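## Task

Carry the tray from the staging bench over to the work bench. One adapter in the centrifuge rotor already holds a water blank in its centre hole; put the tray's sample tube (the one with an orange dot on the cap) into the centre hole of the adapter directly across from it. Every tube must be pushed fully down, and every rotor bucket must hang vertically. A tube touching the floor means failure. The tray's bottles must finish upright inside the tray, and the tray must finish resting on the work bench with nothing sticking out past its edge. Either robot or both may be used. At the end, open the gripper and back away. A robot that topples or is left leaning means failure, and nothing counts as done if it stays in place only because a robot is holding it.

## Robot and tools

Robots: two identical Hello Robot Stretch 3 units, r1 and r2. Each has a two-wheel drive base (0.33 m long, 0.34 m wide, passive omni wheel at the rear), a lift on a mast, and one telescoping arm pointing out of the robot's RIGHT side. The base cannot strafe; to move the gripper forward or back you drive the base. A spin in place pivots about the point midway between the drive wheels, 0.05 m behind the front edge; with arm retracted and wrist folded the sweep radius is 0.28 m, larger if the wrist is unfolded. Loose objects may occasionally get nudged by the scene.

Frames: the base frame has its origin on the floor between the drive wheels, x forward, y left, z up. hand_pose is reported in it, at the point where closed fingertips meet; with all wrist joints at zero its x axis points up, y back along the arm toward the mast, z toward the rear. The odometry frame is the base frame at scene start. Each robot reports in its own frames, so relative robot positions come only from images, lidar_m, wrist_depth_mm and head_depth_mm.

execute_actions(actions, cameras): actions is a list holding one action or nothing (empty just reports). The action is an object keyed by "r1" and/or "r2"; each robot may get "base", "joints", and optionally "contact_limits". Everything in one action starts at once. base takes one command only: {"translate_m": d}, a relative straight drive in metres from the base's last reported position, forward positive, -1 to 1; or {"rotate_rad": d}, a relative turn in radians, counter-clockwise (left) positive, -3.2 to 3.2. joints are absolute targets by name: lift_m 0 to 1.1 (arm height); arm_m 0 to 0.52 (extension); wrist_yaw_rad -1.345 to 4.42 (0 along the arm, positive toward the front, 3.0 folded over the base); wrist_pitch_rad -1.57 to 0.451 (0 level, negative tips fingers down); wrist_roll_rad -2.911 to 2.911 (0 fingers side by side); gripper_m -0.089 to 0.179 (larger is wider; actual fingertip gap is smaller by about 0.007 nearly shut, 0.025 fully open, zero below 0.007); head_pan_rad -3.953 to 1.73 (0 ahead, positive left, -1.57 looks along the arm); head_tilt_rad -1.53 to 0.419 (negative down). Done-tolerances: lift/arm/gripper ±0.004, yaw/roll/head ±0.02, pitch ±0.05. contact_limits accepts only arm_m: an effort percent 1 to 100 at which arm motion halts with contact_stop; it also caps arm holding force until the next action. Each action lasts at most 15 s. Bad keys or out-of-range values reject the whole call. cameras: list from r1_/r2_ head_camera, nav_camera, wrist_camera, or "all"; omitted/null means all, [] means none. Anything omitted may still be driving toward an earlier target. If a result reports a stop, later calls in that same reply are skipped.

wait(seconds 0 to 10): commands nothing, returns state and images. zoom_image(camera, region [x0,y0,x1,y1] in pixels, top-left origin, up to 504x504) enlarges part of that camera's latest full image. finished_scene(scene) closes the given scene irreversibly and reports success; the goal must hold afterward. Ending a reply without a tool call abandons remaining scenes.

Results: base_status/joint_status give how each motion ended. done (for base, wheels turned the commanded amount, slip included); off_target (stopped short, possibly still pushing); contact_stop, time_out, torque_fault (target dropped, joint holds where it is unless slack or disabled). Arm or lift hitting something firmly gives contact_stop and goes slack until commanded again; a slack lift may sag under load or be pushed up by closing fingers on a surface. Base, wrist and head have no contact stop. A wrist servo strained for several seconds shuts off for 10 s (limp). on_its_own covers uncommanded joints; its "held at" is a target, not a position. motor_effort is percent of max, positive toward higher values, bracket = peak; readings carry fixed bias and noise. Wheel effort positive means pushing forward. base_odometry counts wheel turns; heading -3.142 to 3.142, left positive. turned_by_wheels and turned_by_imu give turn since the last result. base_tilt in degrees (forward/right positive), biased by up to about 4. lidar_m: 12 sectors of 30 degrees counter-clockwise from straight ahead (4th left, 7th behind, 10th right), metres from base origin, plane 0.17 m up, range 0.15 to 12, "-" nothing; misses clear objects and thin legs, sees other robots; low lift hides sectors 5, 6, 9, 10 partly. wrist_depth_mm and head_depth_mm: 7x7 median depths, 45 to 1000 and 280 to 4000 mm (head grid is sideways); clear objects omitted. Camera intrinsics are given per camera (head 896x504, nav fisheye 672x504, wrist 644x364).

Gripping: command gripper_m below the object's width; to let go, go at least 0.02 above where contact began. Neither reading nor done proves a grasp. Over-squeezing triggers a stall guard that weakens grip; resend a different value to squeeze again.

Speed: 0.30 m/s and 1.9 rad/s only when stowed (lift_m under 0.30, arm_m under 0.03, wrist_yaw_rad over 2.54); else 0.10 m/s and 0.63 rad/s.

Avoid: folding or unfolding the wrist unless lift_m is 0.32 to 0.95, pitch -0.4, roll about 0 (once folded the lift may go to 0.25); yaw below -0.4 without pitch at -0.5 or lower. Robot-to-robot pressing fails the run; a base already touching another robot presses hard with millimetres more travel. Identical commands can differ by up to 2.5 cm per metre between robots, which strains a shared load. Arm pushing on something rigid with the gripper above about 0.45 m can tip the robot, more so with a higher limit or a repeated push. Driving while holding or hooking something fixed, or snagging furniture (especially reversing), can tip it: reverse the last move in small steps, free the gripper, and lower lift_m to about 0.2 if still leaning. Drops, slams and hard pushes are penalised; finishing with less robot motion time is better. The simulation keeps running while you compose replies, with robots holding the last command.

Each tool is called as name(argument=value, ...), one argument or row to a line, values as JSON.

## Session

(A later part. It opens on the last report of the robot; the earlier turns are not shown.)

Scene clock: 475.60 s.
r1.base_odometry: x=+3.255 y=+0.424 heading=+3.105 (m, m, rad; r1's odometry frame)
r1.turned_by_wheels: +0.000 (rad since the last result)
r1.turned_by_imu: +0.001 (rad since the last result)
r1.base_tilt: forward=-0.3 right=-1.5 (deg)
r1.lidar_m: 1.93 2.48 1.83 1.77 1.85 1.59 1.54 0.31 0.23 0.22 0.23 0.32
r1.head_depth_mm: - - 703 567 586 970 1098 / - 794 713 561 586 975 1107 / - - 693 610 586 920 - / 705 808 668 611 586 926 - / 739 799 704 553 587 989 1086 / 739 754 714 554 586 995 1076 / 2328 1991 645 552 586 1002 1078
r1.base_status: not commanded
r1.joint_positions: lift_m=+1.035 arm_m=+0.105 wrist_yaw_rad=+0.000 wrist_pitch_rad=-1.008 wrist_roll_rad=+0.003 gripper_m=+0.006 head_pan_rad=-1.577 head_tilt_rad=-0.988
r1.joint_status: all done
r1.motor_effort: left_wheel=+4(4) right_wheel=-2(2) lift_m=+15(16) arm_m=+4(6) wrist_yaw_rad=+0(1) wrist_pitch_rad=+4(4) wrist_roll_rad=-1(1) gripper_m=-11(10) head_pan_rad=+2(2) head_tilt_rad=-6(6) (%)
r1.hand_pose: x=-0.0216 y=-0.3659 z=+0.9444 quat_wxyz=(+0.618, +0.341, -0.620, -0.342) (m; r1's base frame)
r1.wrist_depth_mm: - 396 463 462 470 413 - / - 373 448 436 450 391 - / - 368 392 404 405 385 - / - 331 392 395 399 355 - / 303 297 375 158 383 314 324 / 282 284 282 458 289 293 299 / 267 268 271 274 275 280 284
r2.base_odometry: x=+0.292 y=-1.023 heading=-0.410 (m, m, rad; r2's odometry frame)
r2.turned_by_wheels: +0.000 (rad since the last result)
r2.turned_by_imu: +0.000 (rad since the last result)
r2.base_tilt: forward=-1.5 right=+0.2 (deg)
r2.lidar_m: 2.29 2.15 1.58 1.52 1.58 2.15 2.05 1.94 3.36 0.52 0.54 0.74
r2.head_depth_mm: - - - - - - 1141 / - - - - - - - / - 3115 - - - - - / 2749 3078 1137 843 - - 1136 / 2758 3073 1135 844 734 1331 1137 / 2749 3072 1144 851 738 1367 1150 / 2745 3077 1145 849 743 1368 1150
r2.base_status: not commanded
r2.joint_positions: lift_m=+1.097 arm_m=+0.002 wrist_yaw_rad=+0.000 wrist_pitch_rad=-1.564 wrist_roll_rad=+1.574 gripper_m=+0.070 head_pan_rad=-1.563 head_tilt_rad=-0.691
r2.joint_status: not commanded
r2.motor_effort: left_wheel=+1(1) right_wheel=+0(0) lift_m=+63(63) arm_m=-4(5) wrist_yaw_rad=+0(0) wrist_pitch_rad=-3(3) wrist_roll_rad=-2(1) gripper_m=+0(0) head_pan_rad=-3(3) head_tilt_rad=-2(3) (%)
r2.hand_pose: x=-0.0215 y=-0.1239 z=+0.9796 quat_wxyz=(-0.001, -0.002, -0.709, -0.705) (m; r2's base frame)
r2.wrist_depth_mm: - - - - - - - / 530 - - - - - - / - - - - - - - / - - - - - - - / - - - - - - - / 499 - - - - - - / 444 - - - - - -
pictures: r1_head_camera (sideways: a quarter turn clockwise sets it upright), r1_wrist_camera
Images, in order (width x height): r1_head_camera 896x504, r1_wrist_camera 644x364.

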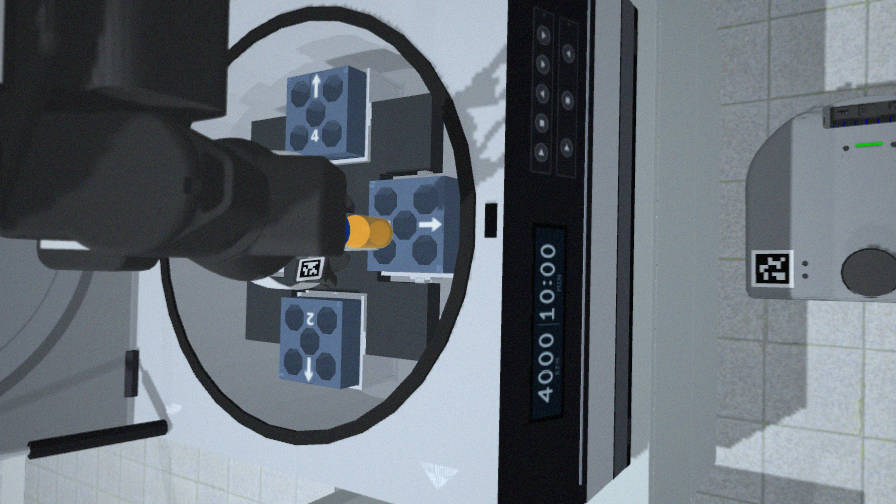

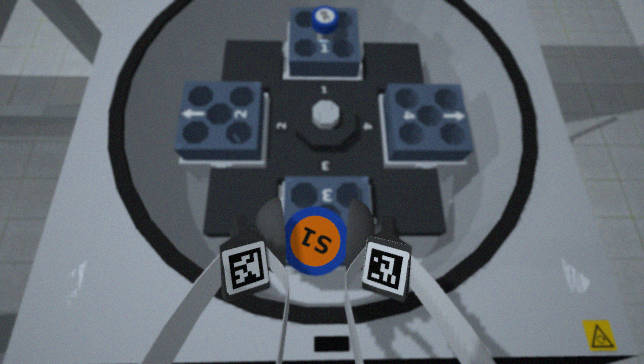

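execute_actions(
  actions=[
    {"r1":{"base":{"translate_m":-0.008},"joints":{"arm_m":0.124,"lift_m":1.02}}},
  ],
  cameras=["r1_head_camera","r1_wrist_camera"],
)

zoom_image(
  camera="r1_head_camera",
  region=[280,140,520,310],
)

Scene clock: 495.80 s.
r1.base_odometry: x=+3.263 y=+0.423 heading=+3.105 (m, m, rad; r1's odometry frame)
r1.turned_by_wheels: +0.000 (rad since the last result)
r1.turned_by_imu: +0.001 (rad since the last result)
r1.base_tilt: forward=-0.3 right=-1.4 (deg)
r1.lidar_m: 1.94 2.48 1.83 1.77 1.84 1.58 1.53 0.31 0.23 0.22 0.23 0.32
r1.head_depth_mm: - - 688 566 586 971 1093 / - 797 716 558 586 978 1106 / - - 701 626 587 922 - / 720 814 669 611 587 932 - / 739 797 696 553 588 991 1085 / 741 771 713 555 587 993 1076 / 2319 1982 637 553 586 999 1079
r1.base_status: done
r1.joint_positions: lift_m=+1.020 arm_m=+0.124 wrist_yaw_rad=+0.000 wrist_pitch_rad=-1.008 wrist_roll_rad=+0.003 gripper_m=+0.006 head_pan_rad=-1.577 head_tilt_rad=-0.988
r1.joint_status: all done
r1.motor_effort: left_wheel=+4(10) right_wheel=-2(5) lift_m=+15(17) arm_m=+3(6) wrist_yaw_rad=+0(0) wrist_pitch_rad=+4(4) wrist_roll_rad=-1(2) gripper_m=-12(10) head_pan_rad=+3(1) head_tilt_rad=-8(7) (%)
r1.hand_pose: x=-0.0216 y=-0.3849 z=+0.9294 quat_wxyz=(+0.618, +0.341, -0.620, -0.342) (m; r1's base frame)
r1.wrist_depth_mm: - 374 452 432 448 392 - / - 375 427 419 437 372 - / - 362 383 383 382 371 - / 303 356 371 376 382 354 - / 284 302 355 158 368 301 305 / 266 267 387 337 360 278 284 / 254 255 255 256 258 265 267
r2.base_odometry: x=+0.292 y=-1.023 heading=-0.410 (m, m, rad; r2's odometry frame)
r2.turned_by_wheels: +0.000 (rad since the last result)
r2.turned_by_imu: +0.000 (rad since the last result)
r2.base_tilt: forward=-1.4 right=+0.3 (deg)
r2.lidar_m: 2.30 2.16 1.58 1.52 1.57 2.16 2.05 1.94 3.36 0.52 0.54 0.74
r2.head_depth_mm: - - - - - - 1133 / - - - - - - - / - 3117 - - - - - / 2762 3125 1131 848 - - 1140 / 2744 3107 1141 850 733 1335 1145 / 2739 3065 1144 846 739 1367 1145 / 2731 3075 1145 852 741 1358 1146
r2.base_status: not commanded
r2.joint_positions: lift_m=+1.097 arm_m=+0.002 wrist_yaw_rad=+0.000 wrist_pitch_rad=-1.564 wrist_roll_rad=+1.574 gripper_m=+0.070 head_pan_rad=-1.563 head_tilt_rad=-0.691
r2.joint_status: not commanded
r2.motor_effort: left_wheel=+1(1) right_wheel=+0(0) lift_m=+63(63) arm_m=-5(5) wrist_yaw_rad=+1(0) wrist_pitch_rad=-3(3) wrist_roll_rad=-2(1) gripper_m=+0(0) head_pan_rad=-3(3) head_tilt_rad=-3(3) (%)
r2.hand_pose: x=-0.0215 y=-0.1239 z=+0.9796 quat_wxyz=(-0.001, -0.002, -0.709, -0.705) (m; r2's base frame)
r2.wrist_depth_mm: - - - - - - - / 526 - - - - - - / - - - - - - - / - - - - - - - / - - - - - - - / 507 - - - - - - / 445 - - - - - -
pictures: r1_head_camera (sideways: a quarter turn clockwise sets it upright), r1_wrist_camera
Images, in order (width x height): r1_head_camera 896x504, r1_wrist_camera 644x364.

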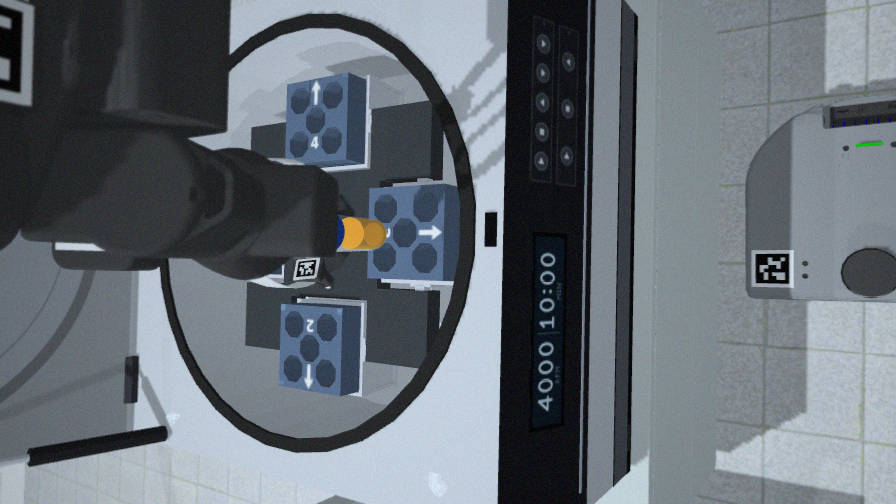

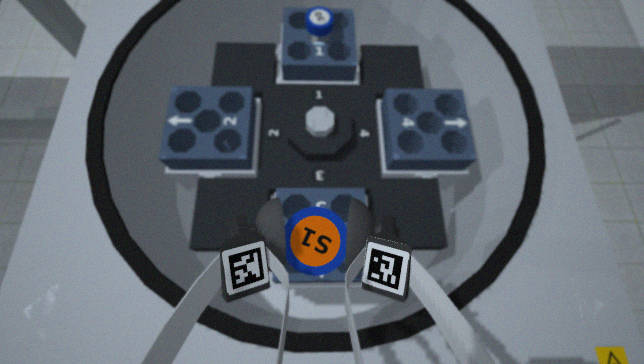

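Region (280, 140, 520, 310) of r1_head_camera's 896x504 image, scaled by 2.100, with more detail than that image has; it fills the top 357 rows of this view, and the rest is white.

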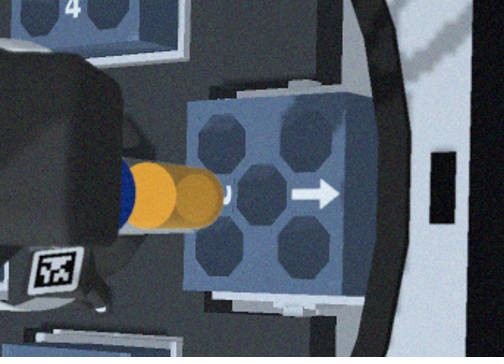

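execute_actions(
  actions=[
    {"r1":{"joints":{"lift_m":0.995}}},
  ],
  cameras=["r1_head_camera","r1_wrist_camera"],
)

zoom_image(
  camera="r1_head_camera",
  region=[280,140,520,310],
)

Scene clock: 509.63 s.
r1.base_odometry: x=+3.263 y=+0.423 heading=+3.105 (m, m, rad; r1's odometry frame)
r1.turned_by_wheels: +0.000 (rad since the last result)
r1.turned_by_imu: +0.001 (rad since the last result)
r1.base_tilt: forward=-0.3 right=-1.4 (deg)
r1.lidar_m: 1.94 2.47 1.83 1.77 1.85 1.58 1.53 0.31 0.23 0.22 0.23 0.32
r1.head_depth_mm: - - 672 567 587 969 1096 / - - 705 559 588 974 1112 / - - 690 627 587 922 - / 738 816 - 611 586 927 - / 740 798 696 552 587 988 1083 / 739 769 715 555 587 1000 1081 / 2324 1968 637 554 587 1002 1078
r1.base_status: not commanded
r1.joint_positions: lift_m=+0.995 arm_m=+0.124 wrist_yaw_rad=+0.000 wrist_pitch_rad=-1.008 wrist_roll_rad=+0.003 gripper_m=+0.006 head_pan_rad=-1.577 head_tilt_rad=-0.988
r1.joint_status: all done
r1.motor_effort: left_wheel=+4(4) right_wheel=-2(2) lift_m=+14(18) arm_m=+3(4) wrist_yaw_rad=+0(1) wrist_pitch_rad=+4(5) wrist_roll_rad=-1(2) gripper_m=-11(11) head_pan_rad=+2(3) head_tilt_rad=-6(7) (%)
r1.hand_pose: x=-0.0216 y=-0.3849 z=+0.9044 quat_wxyz=(+0.618, +0.341, -0.620, -0.342) (m; r1's base frame)
r1.wrist_depth_mm: 685 352 431 392 433 361 - / 318 359 394 387 402 369 - / 291 342 345 358 353 352 - / 271 358 343 350 355 355 294 / 257 301 328 158 337 296 272 / 243 244 361 311 361 253 257 / 231 232 230 233 235 241 242
r2.base_odometry: x=+0.292 y=-1.023 heading=-0.410 (m, m, rad; r2's odometry frame)
r2.turned_by_wheels: +0.000 (rad since the last result)
r2.turned_by_imu: +0.000 (rad since the last result)
r2.base_tilt: forward=-1.5 right=+0.2 (deg)
r2.lidar_m: 2.30 2.16 1.57 1.52 1.58 2.16 2.05 1.94 3.38 0.52 0.54 0.74
r2.head_depth_mm: - - - - - - 1135 / - - - - - - - / - 3093 - - - - - / 2765 3067 1137 845 - - 1140 / 2729 3080 1143 844 739 1334 1148 / 2773 3057 1141 854 741 1370 1142 / 2729 3083 1145 851 742 1386 1142
r2.base_status: not commanded
r2.joint_positions: lift_m=+1.097 arm_m=+0.002 wrist_yaw_rad=+0.000 wrist_pitch_rad=-1.564 wrist_roll_rad=+1.574 gripper_m=+0.070 head_pan_rad=-1.563 head_tilt_rad=-0.691
r2.joint_status: not commanded
r2.motor_effort: left_wheel=+1(1) right_wheel=+0(0) lift_m=+63(63) arm_m=-5(5) wrist_yaw_rad=+0(0) wrist_pitch_rad=-3(3) wrist_roll_rad=-2(2) gripper_m=+0(0) head_pan_rad=-3(3) head_tilt_rad=-2(2) (%)
r2.hand_pose: x=-0.0215 y=-0.1239 z=+0.9796 quat_wxyz=(-0.001, -0.002, -0.709, -0.705) (m; r2's base frame)
r2.wrist_depth_mm: - - - - - - - / 530 - - - - - - / - - - - - - - / - - - - - - - / - - - - - - - / 501 - - - - - - / 440 - - - - - -
pictures: r1_head_camera (sideways: a quarter turn clockwise sets it upright), r1_wrist_camera
Images, in order (width x height): r1_head_camera 896x504, r1_wrist_camera 644x364.

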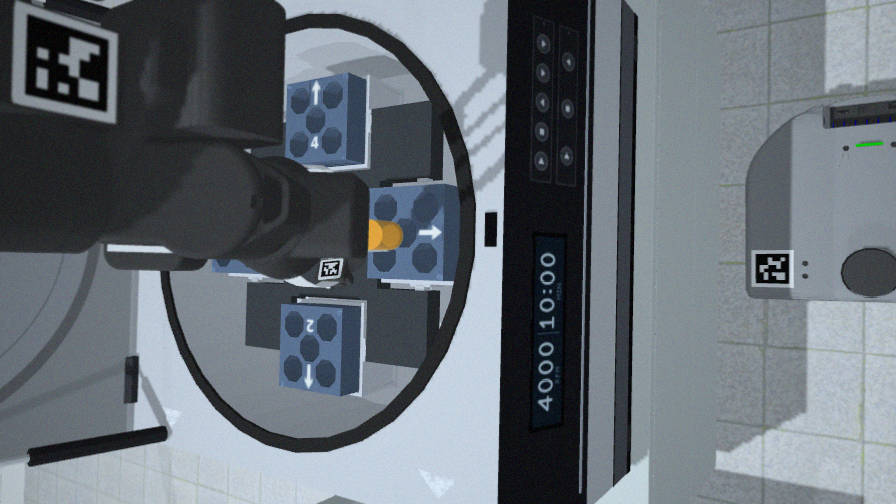

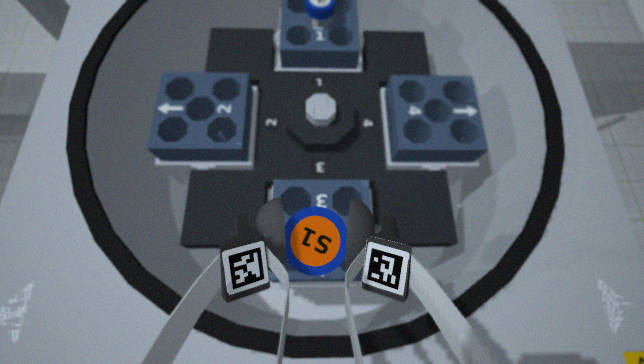

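Region (280, 140, 520, 310) of r1_head_camera's 896x504 image, scaled by 2.100, with more detail than that image has; it fills the top 357 rows of this view, and the rest is white.

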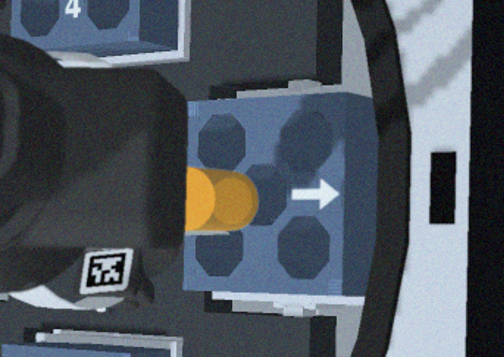

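execute_actions(
  actions=[
    {"r1":{"joints":{"lift_m":0.972}}},
  ],
  cameras=["r1_head_camera","r1_wrist_camera"],
)

zoom_image(
  camera="r1_head_camera",
  region=[280,140,520,310],
)

Scene clock: 514.17 s.
r1.base_odometry: x=+3.263 y=+0.423 heading=+3.105 (m, m, rad; r1's odometry frame)
r1.turned_by_wheels: +0.000 (rad since the last result)
r1.turned_by_imu: +0.001 (rad since the last result)
r1.base_tilt: forward=-0.3 right=-1.4 (deg)
r1.lidar_m: 1.94 2.47 1.83 1.77 1.85 1.58 1.54 0.31 0.23 0.22 0.23 0.32
r1.head_depth_mm: - - 652 566 587 970 1099 / - - 691 559 588 974 1105 / - - - 610 585 922 - / 722 823 - 600 587 926 - / 738 798 697 552 587 994 1079 / 739 771 716 553 588 996 1077 / 2325 1987 636 552 587 999 1078
r1.base_status: not commanded
r1.joint_positions: lift_m=+0.972 arm_m=+0.124 wrist_yaw_rad=+0.000 wrist_pitch_rad=-1.008 wrist_roll_rad=+0.003 gripper_m=+0.006 head_pan_rad=-1.577 head_tilt_rad=-0.988
r1.joint_status: all done
r1.motor_effort: left_wheel=+4(4) right_wheel=-2(3) lift_m=+15(17) arm_m=+4(4) wrist_yaw_rad=+0(1) wrist_pitch_rad=+4(4) wrist_roll_rad=-1(1) gripper_m=-11(11) head_pan_rad=+3(3) head_tilt_rad=-7(6) (%)
r1.hand_pose: x=-0.0216 y=-0.3849 z=+0.8814 quat_wxyz=(+0.618, +0.341, -0.620, -0.342) (m; r1's base frame)
r1.wrist_depth_mm: 311 349 392 370 409 347 - / 285 334 352 365 362 346 305 / 265 330 333 333 338 332 286 / 245 346 319 304 328 355 264 / 233 301 305 157 314 295 248 / 222 221 363 350 360 229 234 / 210 211 210 224 214 219 222
r2.base_odometry: x=+0.292 y=-1.023 heading=-0.410 (m, m, rad; r2's odometry frame)
r2.turned_by_wheels: +0.000 (rad since the last result)
r2.turned_by_imu: +0.000 (rad since the last result)
r2.base_tilt: forward=-1.5 right=+0.2 (deg)
r2.lidar_m: 2.29 2.15 1.57 1.52 1.58 2.16 2.05 1.94 3.37 0.52 0.54 0.74
r2.head_depth_mm: - - - - - - 1130 / - - - - - - - / - 3073 - - - - - / 2753 3162 1133 846 - - 1140 / 2752 3105 1141 844 738 1322 1148 / 2755 3080 1136 847 739 1374 1145 / 2797 3072 1144 851 741 1363 1138
r2.base_status: not commanded
r2.joint_positions: lift_m=+1.097 arm_m=+0.002 wrist_yaw_rad=+0.000 wrist_pitch_rad=-1.564 wrist_roll_rad=+1.574 gripper_m=+0.070 head_pan_rad=-1.563 head_tilt_rad=-0.691
r2.joint_status: not commanded
r2.motor_effort: left_wheel=+1(1) right_wheel=-1(0) lift_m=+63(63) arm_m=-4(5) wrist_yaw_rad=+1(1) wrist_pitch_rad=-3(3) wrist_roll_rad=-1(2) gripper_m=+0(0) head_pan_rad=-3(3) head_tilt_rad=-2(3) (%)
r2.hand_pose: x=-0.0215 y=-0.1239 z=+0.9796 quat_wxyz=(-0.001, -0.002, -0.709, -0.705) (m; r2's base frame)
r2.wrist_depth_mm: - - - - - - - / 534 - - - - - - / - - - - - - - / - - - - - - - / - - - - - - - / 508 - - - - - - / 443 - - - - - -
pictures: r1_head_camera (sideways: a quarter turn clockwise sets it upright), r1_wrist_camera
Images, in order (width x height): r1_head_camera 896x504, r1_wrist_camera 644x364.

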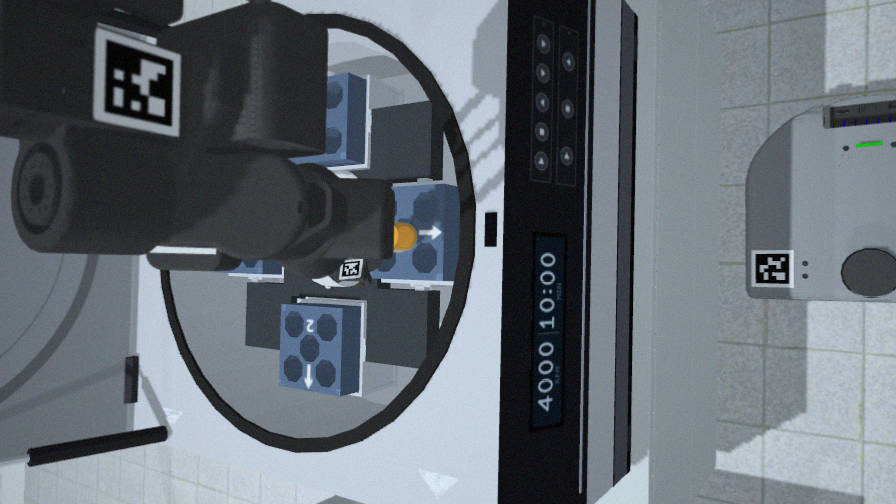

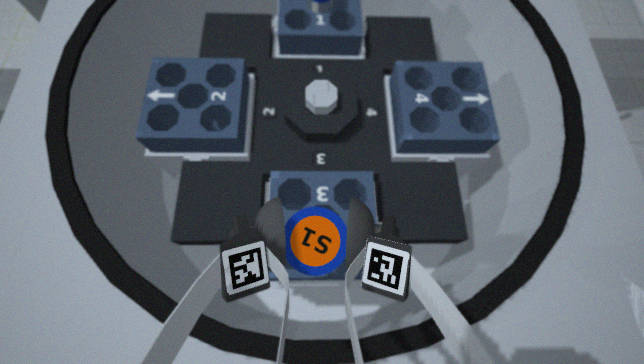

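Region (280, 140, 520, 310) of r1_head_camera's 896x504 image, scaled by 2.100, with more detail than that image has; it fills the top 357 rows of this view, and the rest is white.

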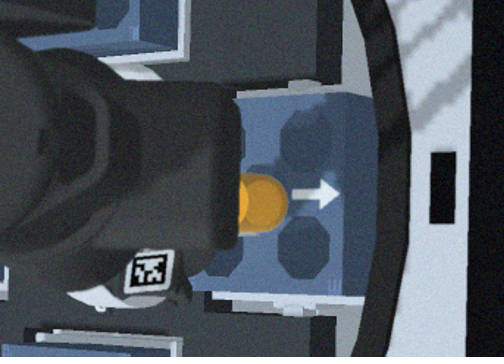

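execute_actions(
  actions=[
    {"r1":{"joints":{"lift_m":0.955}}},
  ],
  cameras=["r1_head_camera","r1_wrist_camera"],
)

zoom_image(
  camera="r1_head_camera",
  region=[280,140,520,310],
)

Scene clock: 519.47 s.
r1.base_odometry: x=+3.263 y=+0.423 heading=+3.105 (m, m, rad; r1's odometry frame)
r1.turned_by_wheels: +0.000 (rad since the last result)
r1.turned_by_imu: +0.001 (rad since the last result)
r1.base_tilt: forward=-0.2 right=-1.3 (deg)
r1.lidar_m: 1.94 2.48 1.83 1.77 1.85 1.58 1.53 0.31 0.23 0.22 0.23 0.32
r1.head_depth_mm: - - 646 566 586 964 1100 / - - 689 559 588 973 1109 / 702 - - 610 586 923 - / 722 816 - 607 588 924 - / 739 797 699 552 587 990 1079 / 740 770 717 554 585 1001 1081 / 2343 1977 636 554 586 999 1078
r1.base_status: not commanded
r1.joint_positions: lift_m=+0.955 arm_m=+0.124 wrist_yaw_rad=+0.000 wrist_pitch_rad=-1.008 wrist_roll_rad=+0.003 gripper_m=+0.006 head_pan_rad=-1.577 head_tilt_rad=-0.988
r1.joint_status: all done
r1.motor_effort: left_wheel=+4(4) right_wheel=-2(2) lift_m=+14(12) arm_m=+3(3) wrist_yaw_rad=+0(1) wrist_pitch_rad=+5(4) wrist_roll_rad=-1(1) gripper_m=-11(11) head_pan_rad=+3(3) head_tilt_rad=-6(6) (%)
r1.hand_pose: x=-0.0216 y=-0.3849 z=+0.8644 quat_wxyz=(+0.618, +0.341, -0.620, -0.342) (m; r1's base frame)
r1.wrist_depth_mm: 281 341 375 354 385 350 309 / 264 319 333 327 331 329 284 / 253 314 318 317 323 320 263 / 231 336 300 296 306 336 245 / 215 285 291 157 294 291 228 / 205 205 363 335 360 214 218 / 194 196 194 225 198 204 206
r2.base_odometry: x=+0.292 y=-1.023 heading=-0.410 (m, m, rad; r2's odometry frame)
r2.turned_by_wheels: +0.000 (rad since the last result)
r2.turned_by_imu: +0.000 (rad since the last result)
r2.base_tilt: forward=-1.5 right=+0.2 (deg)
r2.lidar_m: 2.29 2.16 1.58 1.52 1.58 2.16 2.06 1.94 3.37 0.52 0.54 0.74
r2.head_depth_mm: - - - - - - 1136 / - - - - - - - / - 3112 - - - - - / 2751 3103 1134 842 - - 1136 / 2766 3086 1139 847 739 1336 1149 / 2739 3140 1150 847 736 1370 1146 / 2745 3112 1149 848 741 1371 1148
r2.base_status: not commanded
r2.joint_positions: lift_m=+1.097 arm_m=+0.002 wrist_yaw_rad=+0.000 wrist_pitch_rad=-1.564 wrist_roll_rad=+1.574 gripper_m=+0.070 head_pan_rad=-1.563 head_tilt_rad=-0.691
r2.joint_status: not commanded
r2.motor_effort: left_wheel=+1(1) right_wheel=+0(0) lift_m=+63(63) arm_m=-5(5) wrist_yaw_rad=+0(0) wrist_pitch_rad=-3(3) wrist_roll_rad=-2(2) gripper_m=+0(0) head_pan_rad=-3(3) head_tilt_rad=-3(3) (%)
r2.hand_pose: x=-0.0215 y=-0.1239 z=+0.9796 quat_wxyz=(-0.001, -0.002, -0.709, -0.705) (m; r2's base frame)
r2.wrist_depth_mm: - - - - - - - / 524 - - - - - - / - - - - - - - / - - - - - - - / - - - - - - - / 502 - - - - - - / 442 - - - - - -
pictures: r1_head_camera (sideways: a quarter turn clockwise sets it upright), r1_wrist_camera
Images, in order (width x height): r1_head_camera 896x504, r1_wrist_camera 644x364.

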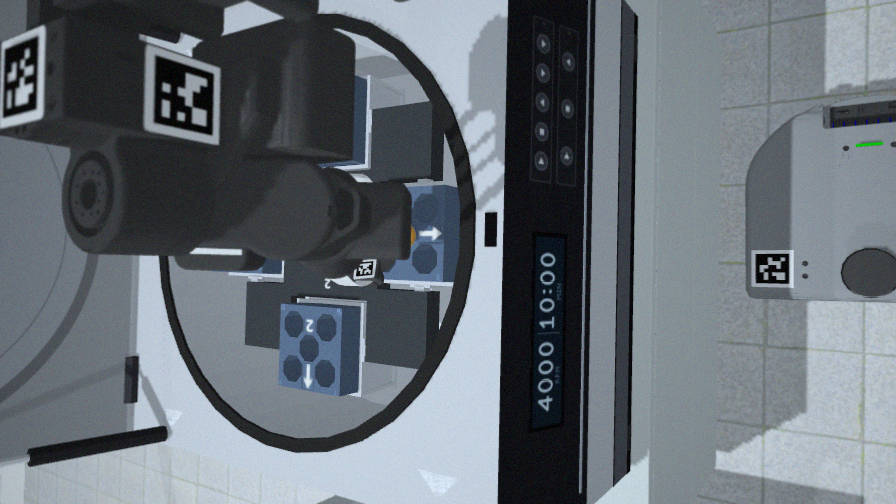

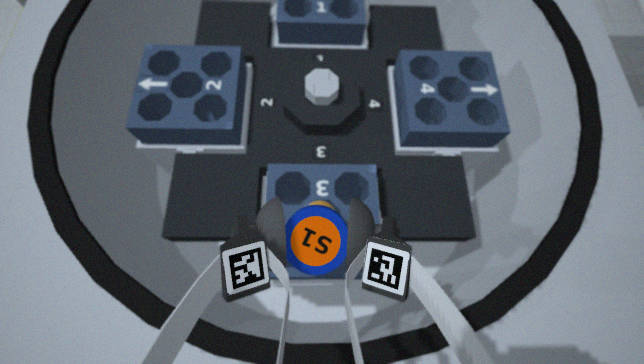

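Region (280, 140, 520, 310) of r1_head_camera's 896x504 image, scaled by 2.100, with more detail than that image has; it fills the top 357 rows of this view, and the rest is white.

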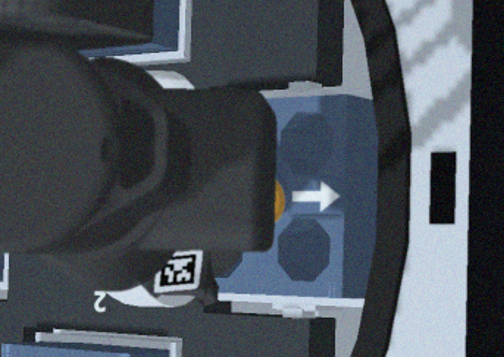

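execute_actions(
  actions=[
    {"r1":{"joints":{"lift_m":0.94,"arm_m":0.129}}},
  ],
  cameras=["r1_head_camera","r1_wrist_camera"],
)

Scene clock: 525.23 s.
r1.base_odometry: x=+3.263 y=+0.423 heading=+3.105 (m, m, rad; r1's odometry frame)
r1.turned_by_wheels: +0.000 (rad since the last result)
r1.turned_by_imu: +0.001 (rad since the last result)
r1.base_tilt: forward=-0.3 right=-1.4 (deg)
r1.lidar_m: 1.95 2.48 1.83 1.77 1.85 1.59 1.54 0.31 0.23 0.22 0.23 0.32
r1.head_depth_mm: 702 - 673 566 587 968 1096 / 696 - - 560 587 977 1108 / 720 - - 611 586 921 - / 737 810 - 545 589 926 - / 739 798 701 552 588 990 1083 / 739 771 718 555 587 996 1081 / 2318 1981 637 553 586 997 1079
r1.base_status: not commanded
r1.joint_positions: lift_m=+0.941 arm_m=+0.129 wrist_yaw_rad=+0.000 wrist_pitch_rad=-0.996 wrist_roll_rad=+0.003 gripper_m=+0.006 head_pan_rad=-1.577 head_tilt_rad=-0.988
r1.joint_status: all done
r1.motor_effort: left_wheel=+4(4) right_wheel=-2(2) lift_m=+11(14) arm_m=+4(2) wrist_yaw_rad=+0(1) wrist_pitch_rad=-2(4) wrist_roll_rad=-1(1) gripper_m=-11(11) head_pan_rad=+2(3) head_tilt_rad=-7(7) (%)
r1.hand_pose: x=-0.0216 y=-0.3925 z=+0.8510 quat_wxyz=(+0.620, +0.337, -0.622, -0.339) (m; r1's base frame)
r1.wrist_depth_mm: 271 334 360 344 366 344 291 / 262 311 319 310 325 317 268 / 256 306 304 303 309 308 251 / 234 326 288 276 295 322 233 / 202 276 274 156 280 285 215 / 191 222 361 257 366 227 204 / 182 182 216 306 219 190 193
r2.base_odometry: x=+0.292 y=-1.023 heading=-0.410 (m, m, rad; r2's odometry frame)
r2.turned_by_wheels: +0.000 (rad since the last result)
r2.turned_by_imu: +0.000 (rad since the last result)
r2.base_tilt: forward=-1.5 right=+0.3 (deg)
r2.lidar_m: 2.30 2.16 1.57 1.52 1.58 2.16 2.05 1.94 3.36 0.52 0.54 0.74
r2.head_depth_mm: - - - - - - 1136 / - - - - - - - / - 3096 - - - - - / 2781 3095 1138 847 - - 1139 / 2747 3069 1143 846 735 1342 1146 / 2730 3043 1146 848 740 1362 1140 / 2759 3060 1143 850 745 1372 1143
r2.base_status: not commanded
r2.joint_positions: lift_m=+1.097 arm_m=+0.002 wrist_yaw_rad=+0.000 wrist_pitch_rad=-1.564 wrist_roll_rad=+1.574 gripper_m=+0.070 head_pan_rad=-1.563 head_tilt_rad=-0.691
r2.joint_status: not commanded
r2.motor_effort: left_wheel=+1(1) right_wheel=+0(1) lift_m=+63(63) arm_m=-5(5) wrist_yaw_rad=+0(1) wrist_pitch_rad=-3(3) wrist_roll_rad=-2(1) gripper_m=+0(0) head_pan_rad=-3(4) head_tilt_rad=-3(2) (%)
r2.hand_pose: x=-0.0215 y=-0.1239 z=+0.9796 quat_wxyz=(-0.001, -0.002, -0.709, -0.705) (m; r2's base frame)
r2.wrist_depth_mm: - - - - - - - / 528 - - - - - - / - - - - - - - / - - - - - - - / - - - - - - - / 502 - - - - - - / 444 - - - - - -
pictures: r1_head_camera (sideways: a quarter turn clockwise sets it upright), r1_wrist_camera
Images, in order (width x height): r1_head_camera 896x504, r1_wrist_camera 644x364.

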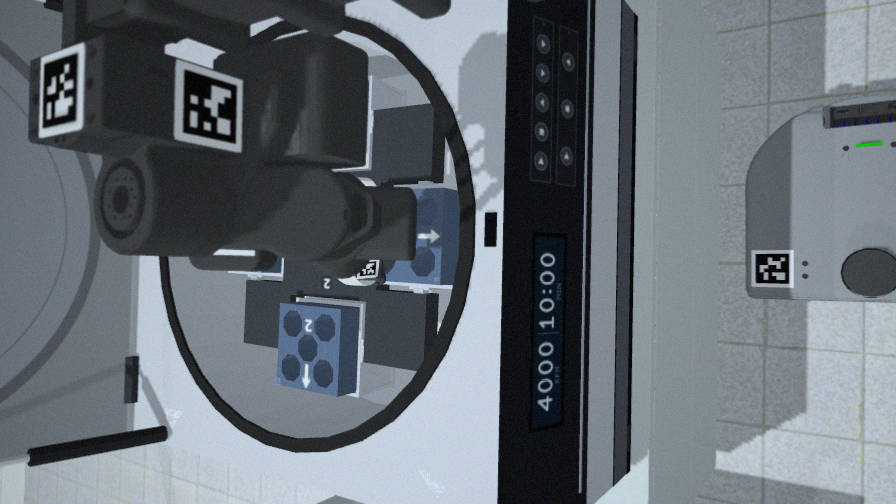

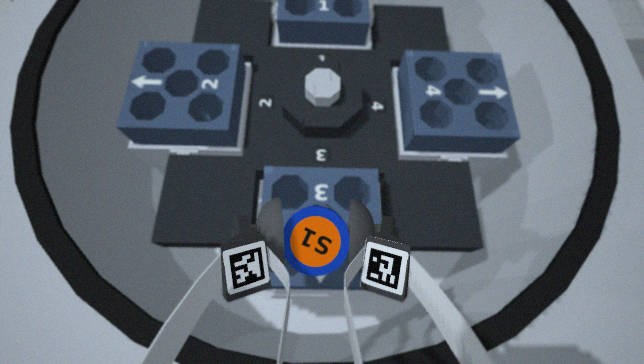

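execute_actions(
  actions=[
    {"r1":{"joints":{"gripper_m":0.05}}},
  ],
  cameras=["r1_wrist_camera"],
)

execute_actions(
  actions=[
    {"r1":{"joints":{"lift_m":1.09,"arm_m":0.06}}},
  ],
  cameras=["r1_head_camera","r1_wrist_camera"],
)

Scene clock: 532.40 s.
r1.base_odometry: x=+3.263 y=+0.423 heading=+3.105 (m, m, rad; r1's odometry frame)
r1.turned_by_wheels: +0.000 (rad since the last result)
r1.turned_by_imu: +0.001 (rad since the last result)
r1.base_tilt: forward=-0.2 right=-1.4 (deg)
r1.lidar_m: 1.94 2.47 1.83 1.77 1.85 1.59 1.53 0.31 0.23 0.22 0.23 0.32
r1.head_depth_mm: 702 - 672 564 587 970 1097 / 694 - - 559 585 976 1107 / 720 - - 611 586 922 - / 737 811 - 546 587 927 - / 741 798 697 551 586 992 1088 / 740 768 718 556 586 997 1084 / 2342 1981 637 553 586 1002 1077
r1.base_status: not commanded
r1.joint_positions: lift_m=+0.940 arm_m=+0.129 wrist_yaw_rad=+0.000 wrist_pitch_rad=-1.003 wrist_roll_rad=+0.003 gripper_m=+0.050 head_pan_rad=-1.577 head_tilt_rad=-0.988
r1.joint_status: all done
r1.motor_effort: left_wheel=+4(4) right_wheel=-2(2) lift_m=+14(14) arm_m=+4(4) wrist_yaw_rad=+0(1) wrist_pitch_rad=+1(2) wrist_roll_rad=-1(2) gripper_m=+0(77) head_pan_rad=+3(3) head_tilt_rad=-6(6) (%)
r1.hand_pose: x=-0.0216 y=-0.3911 z=+0.8500 quat_wxyz=(+0.619, +0.339, -0.621, -0.341) (m; r1's base frame)
r1.wrist_depth_mm: 265 335 356 345 363 346 289 / 265 310 320 303 321 315 268 / 255 299 301 300 307 308 248 / 232 322 287 283 292 328 231 / 200 279 274 155 279 281 214 / 190 217 361 256 366 220 202 / 181 181 197 281 209 188 191
r2.base_odometry: x=+0.292 y=-1.023 heading=-0.410 (m, m, rad; r2's odometry frame)
r2.turned_by_wheels: +0.000 (rad since the last result)
r2.turned_by_imu: +0.000 (rad since the last result)
r2.base_tilt: forward=-1.5 right=+0.3 (deg)
r2.lidar_m: 2.30 2.15 1.58 1.52 1.57 2.16 2.05 1.94 3.36 0.52 0.54 0.74
r2.head_depth_mm: - - - - - - 1139 / - - - - - - - / - 3066 - - - - - / 2705 3118 1138 845 - - 1128 / 2750 3073 1130 847 737 1319 1145 / 2776 3109 1136 847 740 1361 1142 / 2725 3130 1142 851 743 1367 1150
r2.base_status: not commanded
r2.joint_positions: lift_m=+1.097 arm_m=+0.002 wrist_yaw_rad=+0.000 wrist_pitch_rad=-1.564 wrist_roll_rad=+1.574 gripper_m=+0.070 head_pan_rad=-1.563 head_tilt_rad=-0.691
r2.joint_status: not commanded
r2.motor_effort: left_wheel=+1(1) right_wheel=-1(0) lift_m=+63(63) arm_m=-5(5) wrist_yaw_rad=-1(1) wrist_pitch_rad=-3(3) wrist_roll_rad=-1(2) gripper_m=+0(0) head_pan_rad=-3(3) head_tilt_rad=-3(3) (%)
r2.hand_pose: x=-0.0215 y=-0.1239 z=+0.9796 quat_wxyz=(-0.001, -0.002, -0.709, -0.705) (m; r2's base frame)
r2.wrist_depth_mm: - - - - - - - / 531 - - - - - - / - - - - - - - / - - - - - - - / - - - - - - - / 499 - - - - - - / 447 - - - - - -
pictures: r1_wrist_camera
Images, in order (width x height): r1_wrist_camera 644x364.

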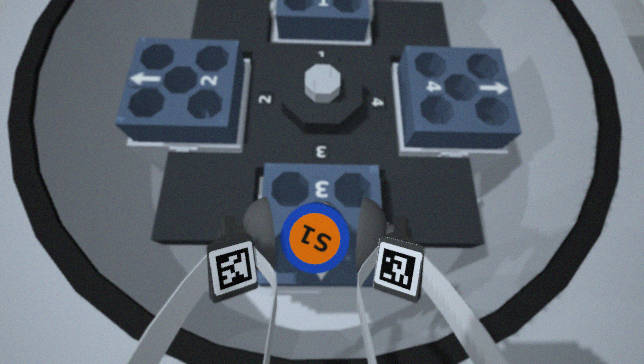

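Scene clock: 534.60 s.
r1.base_odometry: x=+3.263 y=+0.423 heading=+3.105 (m, m, rad; r1's odometry frame)
r1.turned_by_wheels: +0.000 (rad since the last result)
r1.turned_by_imu: +0.001 (rad since the last result)
r1.base_tilt: forward=-0.3 right=-1.4 (deg)
r1.lidar_m: 1.94 2.48 1.83 1.77 1.85 1.58 1.53 0.31 0.23 0.22 0.23 0.32
r1.head_depth_mm: - 773 688 566 588 973 1095 / - 775 703 559 587 973 1110 / - - 698 613 586 922 - / 756 - 689 607 587 927 - / 738 797 696 553 587 989 1082 / 740 770 717 555 586 997 1078 / 2342 1977 635 553 586 1003 1080
r1.base_status: not commanded
r1.joint_positions: lift_m=+1.090 arm_m=+0.060 wrist_yaw_rad=+0.000 wrist_pitch_rad=-1.004 wrist_roll_rad=+0.003 gripper_m=+0.050 head_pan_rad=-1.577 head_tilt_rad=-0.988
r1.joint_status: all done
r1.motor_effort: left_wheel=+4(4) right_wheel=-2(2) lift_m=+22(23) arm_m=-3(4) wrist_yaw_rad=+0(0) wrist_pitch_rad=+3(2) wrist_roll_rad=-1(2) gripper_m=+1(2) head_pan_rad=+1(2) head_tilt_rad=-7(6) (%)
r1.hand_pose: x=-0.0216 y=-0.3225 z=+0.9993 quat_wxyz=(+0.619, +0.340, -0.620, -0.341) (m; r1's base frame)
r1.wrist_depth_mm: 741 478 527 551 512 - - / - 452 514 508 521 470 - / - 411 465 472 481 433 - / - 378 455 430 466 393 - / - 357 377 459 374 370 - / 646 335 334 340 346 353 - / - 413 557 402 567 - -
r2.base_odometry: x=+0.292 y=-1.023 heading=-0.410 (m, m, rad; r2's odometry frame)
r2.turned_by_wheels: +0.000 (rad since the last result)
r2.turned_by_imu: +0.000 (rad since the last result)
r2.base_tilt: forward=-1.5 right=+0.3 (deg)
r2.lidar_m: 2.29 2.17 1.58 1.52 1.58 2.16 2.05 1.94 3.36 0.52 0.54 0.74
r2.head_depth_mm: - - - - - - 1138 / - - - - - - - / - 3106 - - - - - / 2763 3141 1136 845 - - 1132 / 2765 3076 1147 848 738 1325 1143 / 2709 3096 1144 846 740 1362 1135 / 2717 3099 1150 849 740 1373 1138
r2.base_status: not commanded
r2.joint_positions: lift_m=+1.097 arm_m=+0.002 wrist_yaw_rad=+0.000 wrist_pitch_rad=-1.564 wrist_roll_rad=+1.574 gripper_m=+0.070 head_pan_rad=-1.563 head_tilt_rad=-0.691
r2.joint_status: not commanded
r2.motor_effort: left_wheel=+1(1) right_wheel=+0(1) lift_m=+63(63) arm_m=-5(5) wrist_yaw_rad=+1(0) wrist_pitch_rad=-3(3) wrist_roll_rad=-1(2) gripper_m=+0(1) head_pan_rad=-4(4) head_tilt_rad=-3(3) (%)
r2.hand_pose: x=-0.0215 y=-0.1239 z=+0.9796 quat_wxyz=(-0.001, -0.002, -0.709, -0.705) (m; r2's base frame)
r2.wrist_depth_mm: - - - - - - - / 533 - - - - - - / - - - - - - - / - - - - - - - / - - - - - - - / 500 - - - - - - / 442 - - - - - -
pictures: r1_head_camera (sideways: a quarter turn clockwise sets it upright), r1_wrist_camera
Images, in order (width x height): r1_head_camera 896x504, r1_wrist_camera 644x364.

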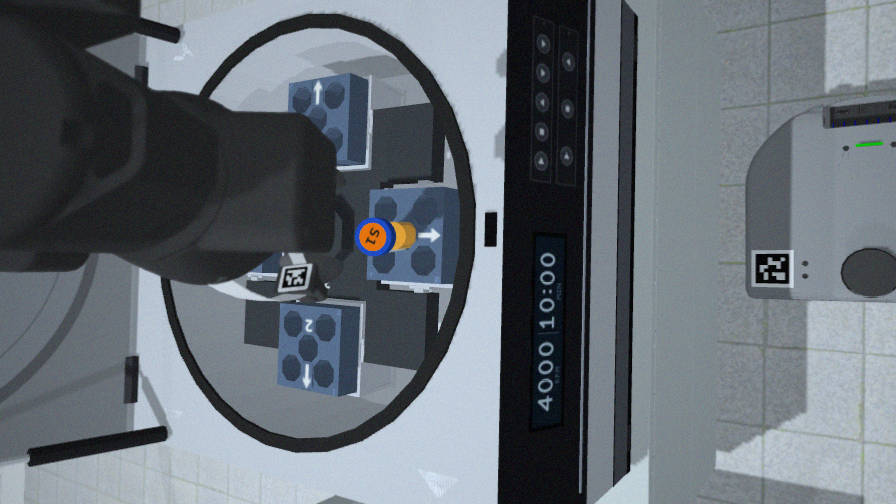

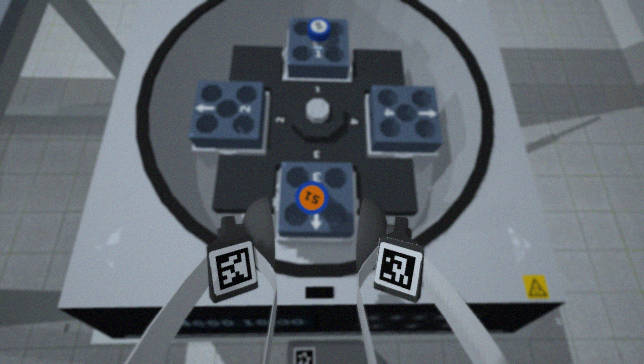

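execute_actions(
  actions=[
    {"r1":{"joints":{"gripper_m":0.0,"arm_m":0.125,"lift_m":1.0}}},
  ],
  cameras=["r1_head_camera","r1_wrist_camera"],
)

Scene clock: 553.57 s.
r1.base_odometry: x=+3.263 y=+0.423 heading=+3.105 (m, m, rad; r1's odometry frame)
r1.turned_by_wheels: +0.000 (rad since the last result)
r1.turned_by_imu: +0.001 (rad since the last result)
r1.base_tilt: forward=-0.2 right=-1.4 (deg)
r1.lidar_m: 1.94 2.48 1.83 1.77 1.84 1.58 1.54 0.31 0.23 0.22 0.23 0.32
r1.head_depth_mm: - - 685 566 588 973 1096 / - - 705 559 586 976 1108 / - - 704 613 586 924 - / 738 807 698 609 587 925 - / 738 795 697 552 587 991 1084 / 739 771 718 554 586 996 1081 / 2320 1991 635 552 587 997 1074
r1.base_status: not commanded
r1.joint_positions: lift_m=+1.000 arm_m=+0.125 wrist_yaw_rad=+0.000 wrist_pitch_rad=-1.004 wrist_roll_rad=+0.003 gripper_m=+0.000 head_pan_rad=-1.577 head_tilt_rad=-0.988
r1.joint_status: all done
r1.motor_effort: left_wheel=+4(4) right_wheel=-2(2) lift_m=+14(22) arm_m=+4(4) wrist_yaw_rad=+0(0) wrist_pitch_rad=+2(2) wrist_roll_rad=-2(1) gripper_m=-2(80) head_pan_rad=+2(3) head_tilt_rad=-7(6) (%)
r1.hand_pose: x=-0.0216 y=-0.3867 z=+0.9098 quat_wxyz=(+0.619, +0.340, -0.620, -0.341) (m; r1's base frame)
r1.wrist_depth_mm: 706 351 430 404 443 368 - / - 364 395 400 407 370 - / 299 349 353 359 363 351 - / 280 356 352 356 354 351 298 / 262 305 334 - 341 298 278 / 248 249 406 421 377 259 262 / 234 237 236 242 239 246 246
r2.base_odometry: x=+0.292 y=-1.023 heading=-0.410 (m, m, rad; r2's odometry frame)
r2.turned_by_wheels: +0.000 (rad since the last result)
r2.turned_by_imu: +0.000 (rad since the last result)
r2.base_tilt: forward=-1.5 right=+0.3 (deg)
r2.lidar_m: 2.29 2.16 1.58 1.52 1.58 2.16 2.04 1.94 3.36 0.52 0.54 0.74
r2.head_depth_mm: - - - - - - 1139 / - - - - - - - / - 3140 - - - - - / 2691 3099 1137 845 - - 1136 / 2732 3145 1148 843 737 1340 1140 / 2778 3106 1145 847 741 1366 1153 / 2695 3069 1147 849 739 1383 1150
r2.base_status: not commanded
r2.joint_positions: lift_m=+1.097 arm_m=+0.002 wrist_yaw_rad=+0.000 wrist_pitch_rad=-1.564 wrist_roll_rad=+1.574 gripper_m=+0.070 head_pan_rad=-1.563 head_tilt_rad=-0.691
r2.joint_status: not commanded
r2.motor_effort: left_wheel=+1(1) right_wheel=-1(1) lift_m=+63(63) arm_m=-5(5) wrist_yaw_rad=+1(2) wrist_pitch_rad=-3(3) wrist_roll_rad=-1(2) gripper_m=+0(0) head_pan_rad=-3(3) head_tilt_rad=-3(3) (%)
r2.hand_pose: x=-0.0215 y=-0.1239 z=+0.9796 quat_wxyz=(-0.001, -0.002, -0.709, -0.705) (m; r2's base frame)
r2.wrist_depth_mm: - - - - - - - / 529 - - - - - - / - - - - - - - / - - - - - - - / - - - - - - - / 500 - - - - - - / 442 - - - - - -
pictures: r1_head_camera (sideways: a quarter turn clockwise sets it upright), r1_wrist_camera
Images, in order (width x height): r1_head_camera 896x504, r1_wrist_camera 644x364.

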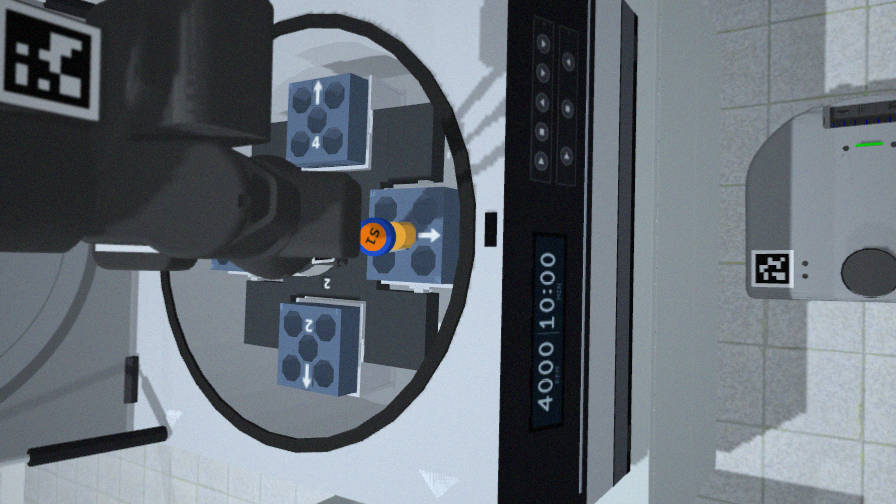

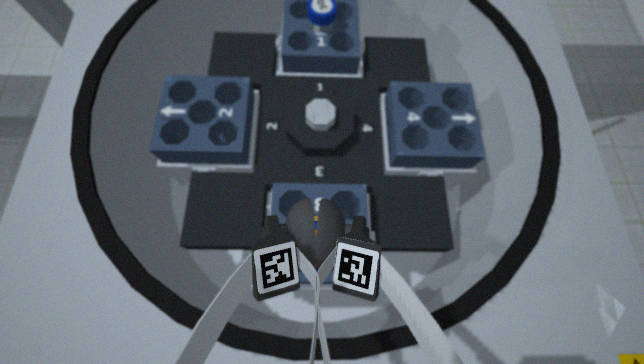

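execute_actions(
  actions=[
    {"r1":{"joints":{"lift_m":0.96}}},
  ],
  cameras=["r1_head_camera","r1_wrist_camera"],
)

Scene clock: 558.93 s.
r1.base_odometry: x=+3.263 y=+0.423 heading=+3.105 (m, m, rad; r1's odometry frame)
r1.turned_by_wheels: +0.000 (rad since the last result)
r1.turned_by_imu: +0.001 (rad since the last result)
r1.base_tilt: forward=-0.3 right=-1.4 (deg)
r1.lidar_m: 1.94 2.47 1.83 1.77 1.84 1.58 1.53 0.31 0.23 0.22 0.23 0.32
r1.head_depth_mm: - - 652 566 588 976 1099 / - - 692 559 587 982 1113 / - - 702 614 588 925 - / 720 811 737 607 588 930 - / 738 800 699 553 587 997 1088 / 740 769 719 556 587 998 1077 / 2315 1985 638 552 587 1002 1075
r1.base_status: not commanded
r1.joint_positions: lift_m=+0.966 arm_m=+0.125 wrist_yaw_rad=+0.000 wrist_pitch_rad=-0.970 wrist_roll_rad=+0.003 gripper_m=+0.000 head_pan_rad=-1.577 head_tilt_rad=-0.988
r1.joint_status: lift_m contact_stop (moved -0.034 of -0.040)
r1.on_its_own: lift_m is slack since a contact_stop, until your next command for it (your +0.960 is given up)
r1.motor_effort: left_wheel=+4(5) right_wheel=-2(3) lift_m=+18(20) arm_m=+3(4) wrist_yaw_rad=+0(0) wrist_pitch_rad=-15(23) wrist_roll_rad=-1(2) gripper_m=-2(2) head_pan_rad=+3(2) head_tilt_rad=-6(7) (%)
r1.hand_pose: x=-0.0216 y=-0.3945 z=+0.8801 quat_wxyz=(+0.625, +0.329, -0.626, -0.331) (m; r1's base frame)
r1.wrist_depth_mm: 609 345 420 373 415 347 - / 292 343 376 372 383 351 - / 271 321 335 327 334 330 289 / 250 341 322 327 329 338 266 / 232 303 301 - 308 305 246 / 219 236 398 280 405 237 232 / 207 207 250 378 245 215 218
r2.base_odometry: x=+0.292 y=-1.023 heading=-0.410 (m, m, rad; r2's odometry frame)
r2.turned_by_wheels: +0.000 (rad since the last result)
r2.turned_by_imu: +0.000 (rad since the last result)
r2.base_tilt: forward=-1.5 right=+0.2 (deg)
r2.lidar_m: 2.29 2.16 1.58 1.52 1.58 2.16 2.04 1.94 3.37 0.52 0.54 0.74
r2.head_depth_mm: - - - - - - 1134 / - - - - - - - / - 3128 - - - - - / 2785 3110 1141 843 - - 1138 / 2765 3119 1141 846 737 1335 1143 / 2750 3020 1148 845 740 1366 1141 / 2773 3132 1145 848 739 1372 1156
r2.base_status: not commanded
r2.joint_positions: lift_m=+1.097 arm_m=+0.002 wrist_yaw_rad=+0.000 wrist_pitch_rad=-1.564 wrist_roll_rad=+1.574 gripper_m=+0.070 head_pan_rad=-1.563 head_tilt_rad=-0.691
r2.joint_status: not commanded
r2.motor_effort: left_wheel=+1(1) right_wheel=+0(0) lift_m=+63(63) arm_m=-5(5) wrist_yaw_rad=-1(1) wrist_pitch_rad=-3(3) wrist_roll_rad=-1(1) gripper_m=+0(0) head_pan_rad=-3(3) head_tilt_rad=-4(3) (%)
r2.hand_pose: x=-0.0215 y=-0.1239 z=+0.9796 quat_wxyz=(-0.001, -0.002, -0.709, -0.705) (m; r2's base frame)
r2.wrist_depth_mm: - - - - - - - / 530 - - - - - - / - - - - - - - / - - - - - - - / - - - - - - - / 503 - - - - - - / 443 - - - - - -
pictures: r1_head_camera (sideways: a quarter turn clockwise sets it upright), r1_wrist_camera
Images, in order (width x height): r1_head_camera 896x504, r1_wrist_camera 644x364.

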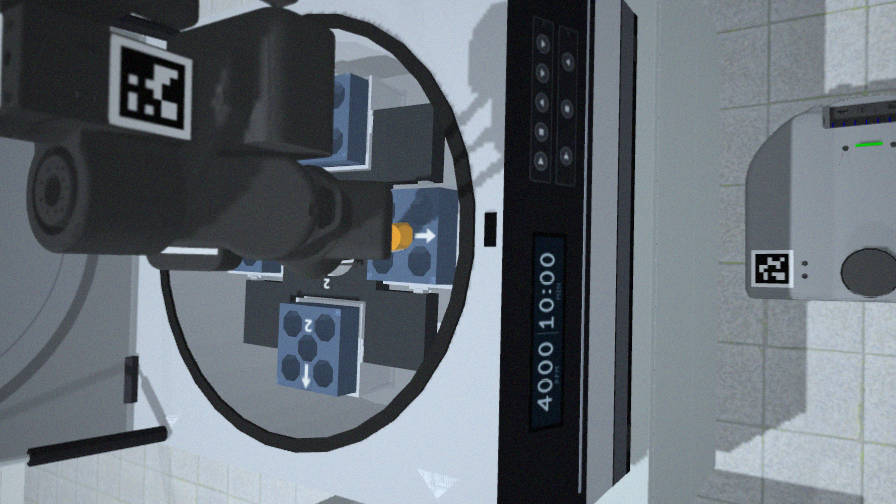

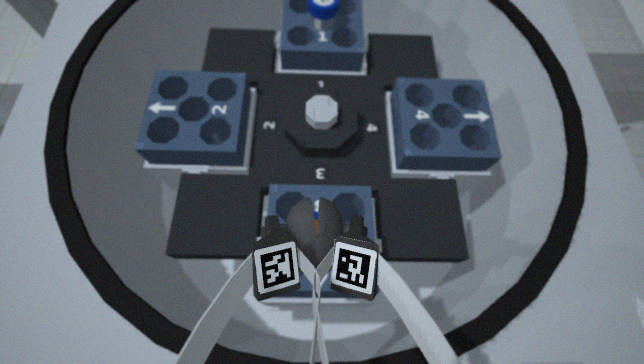

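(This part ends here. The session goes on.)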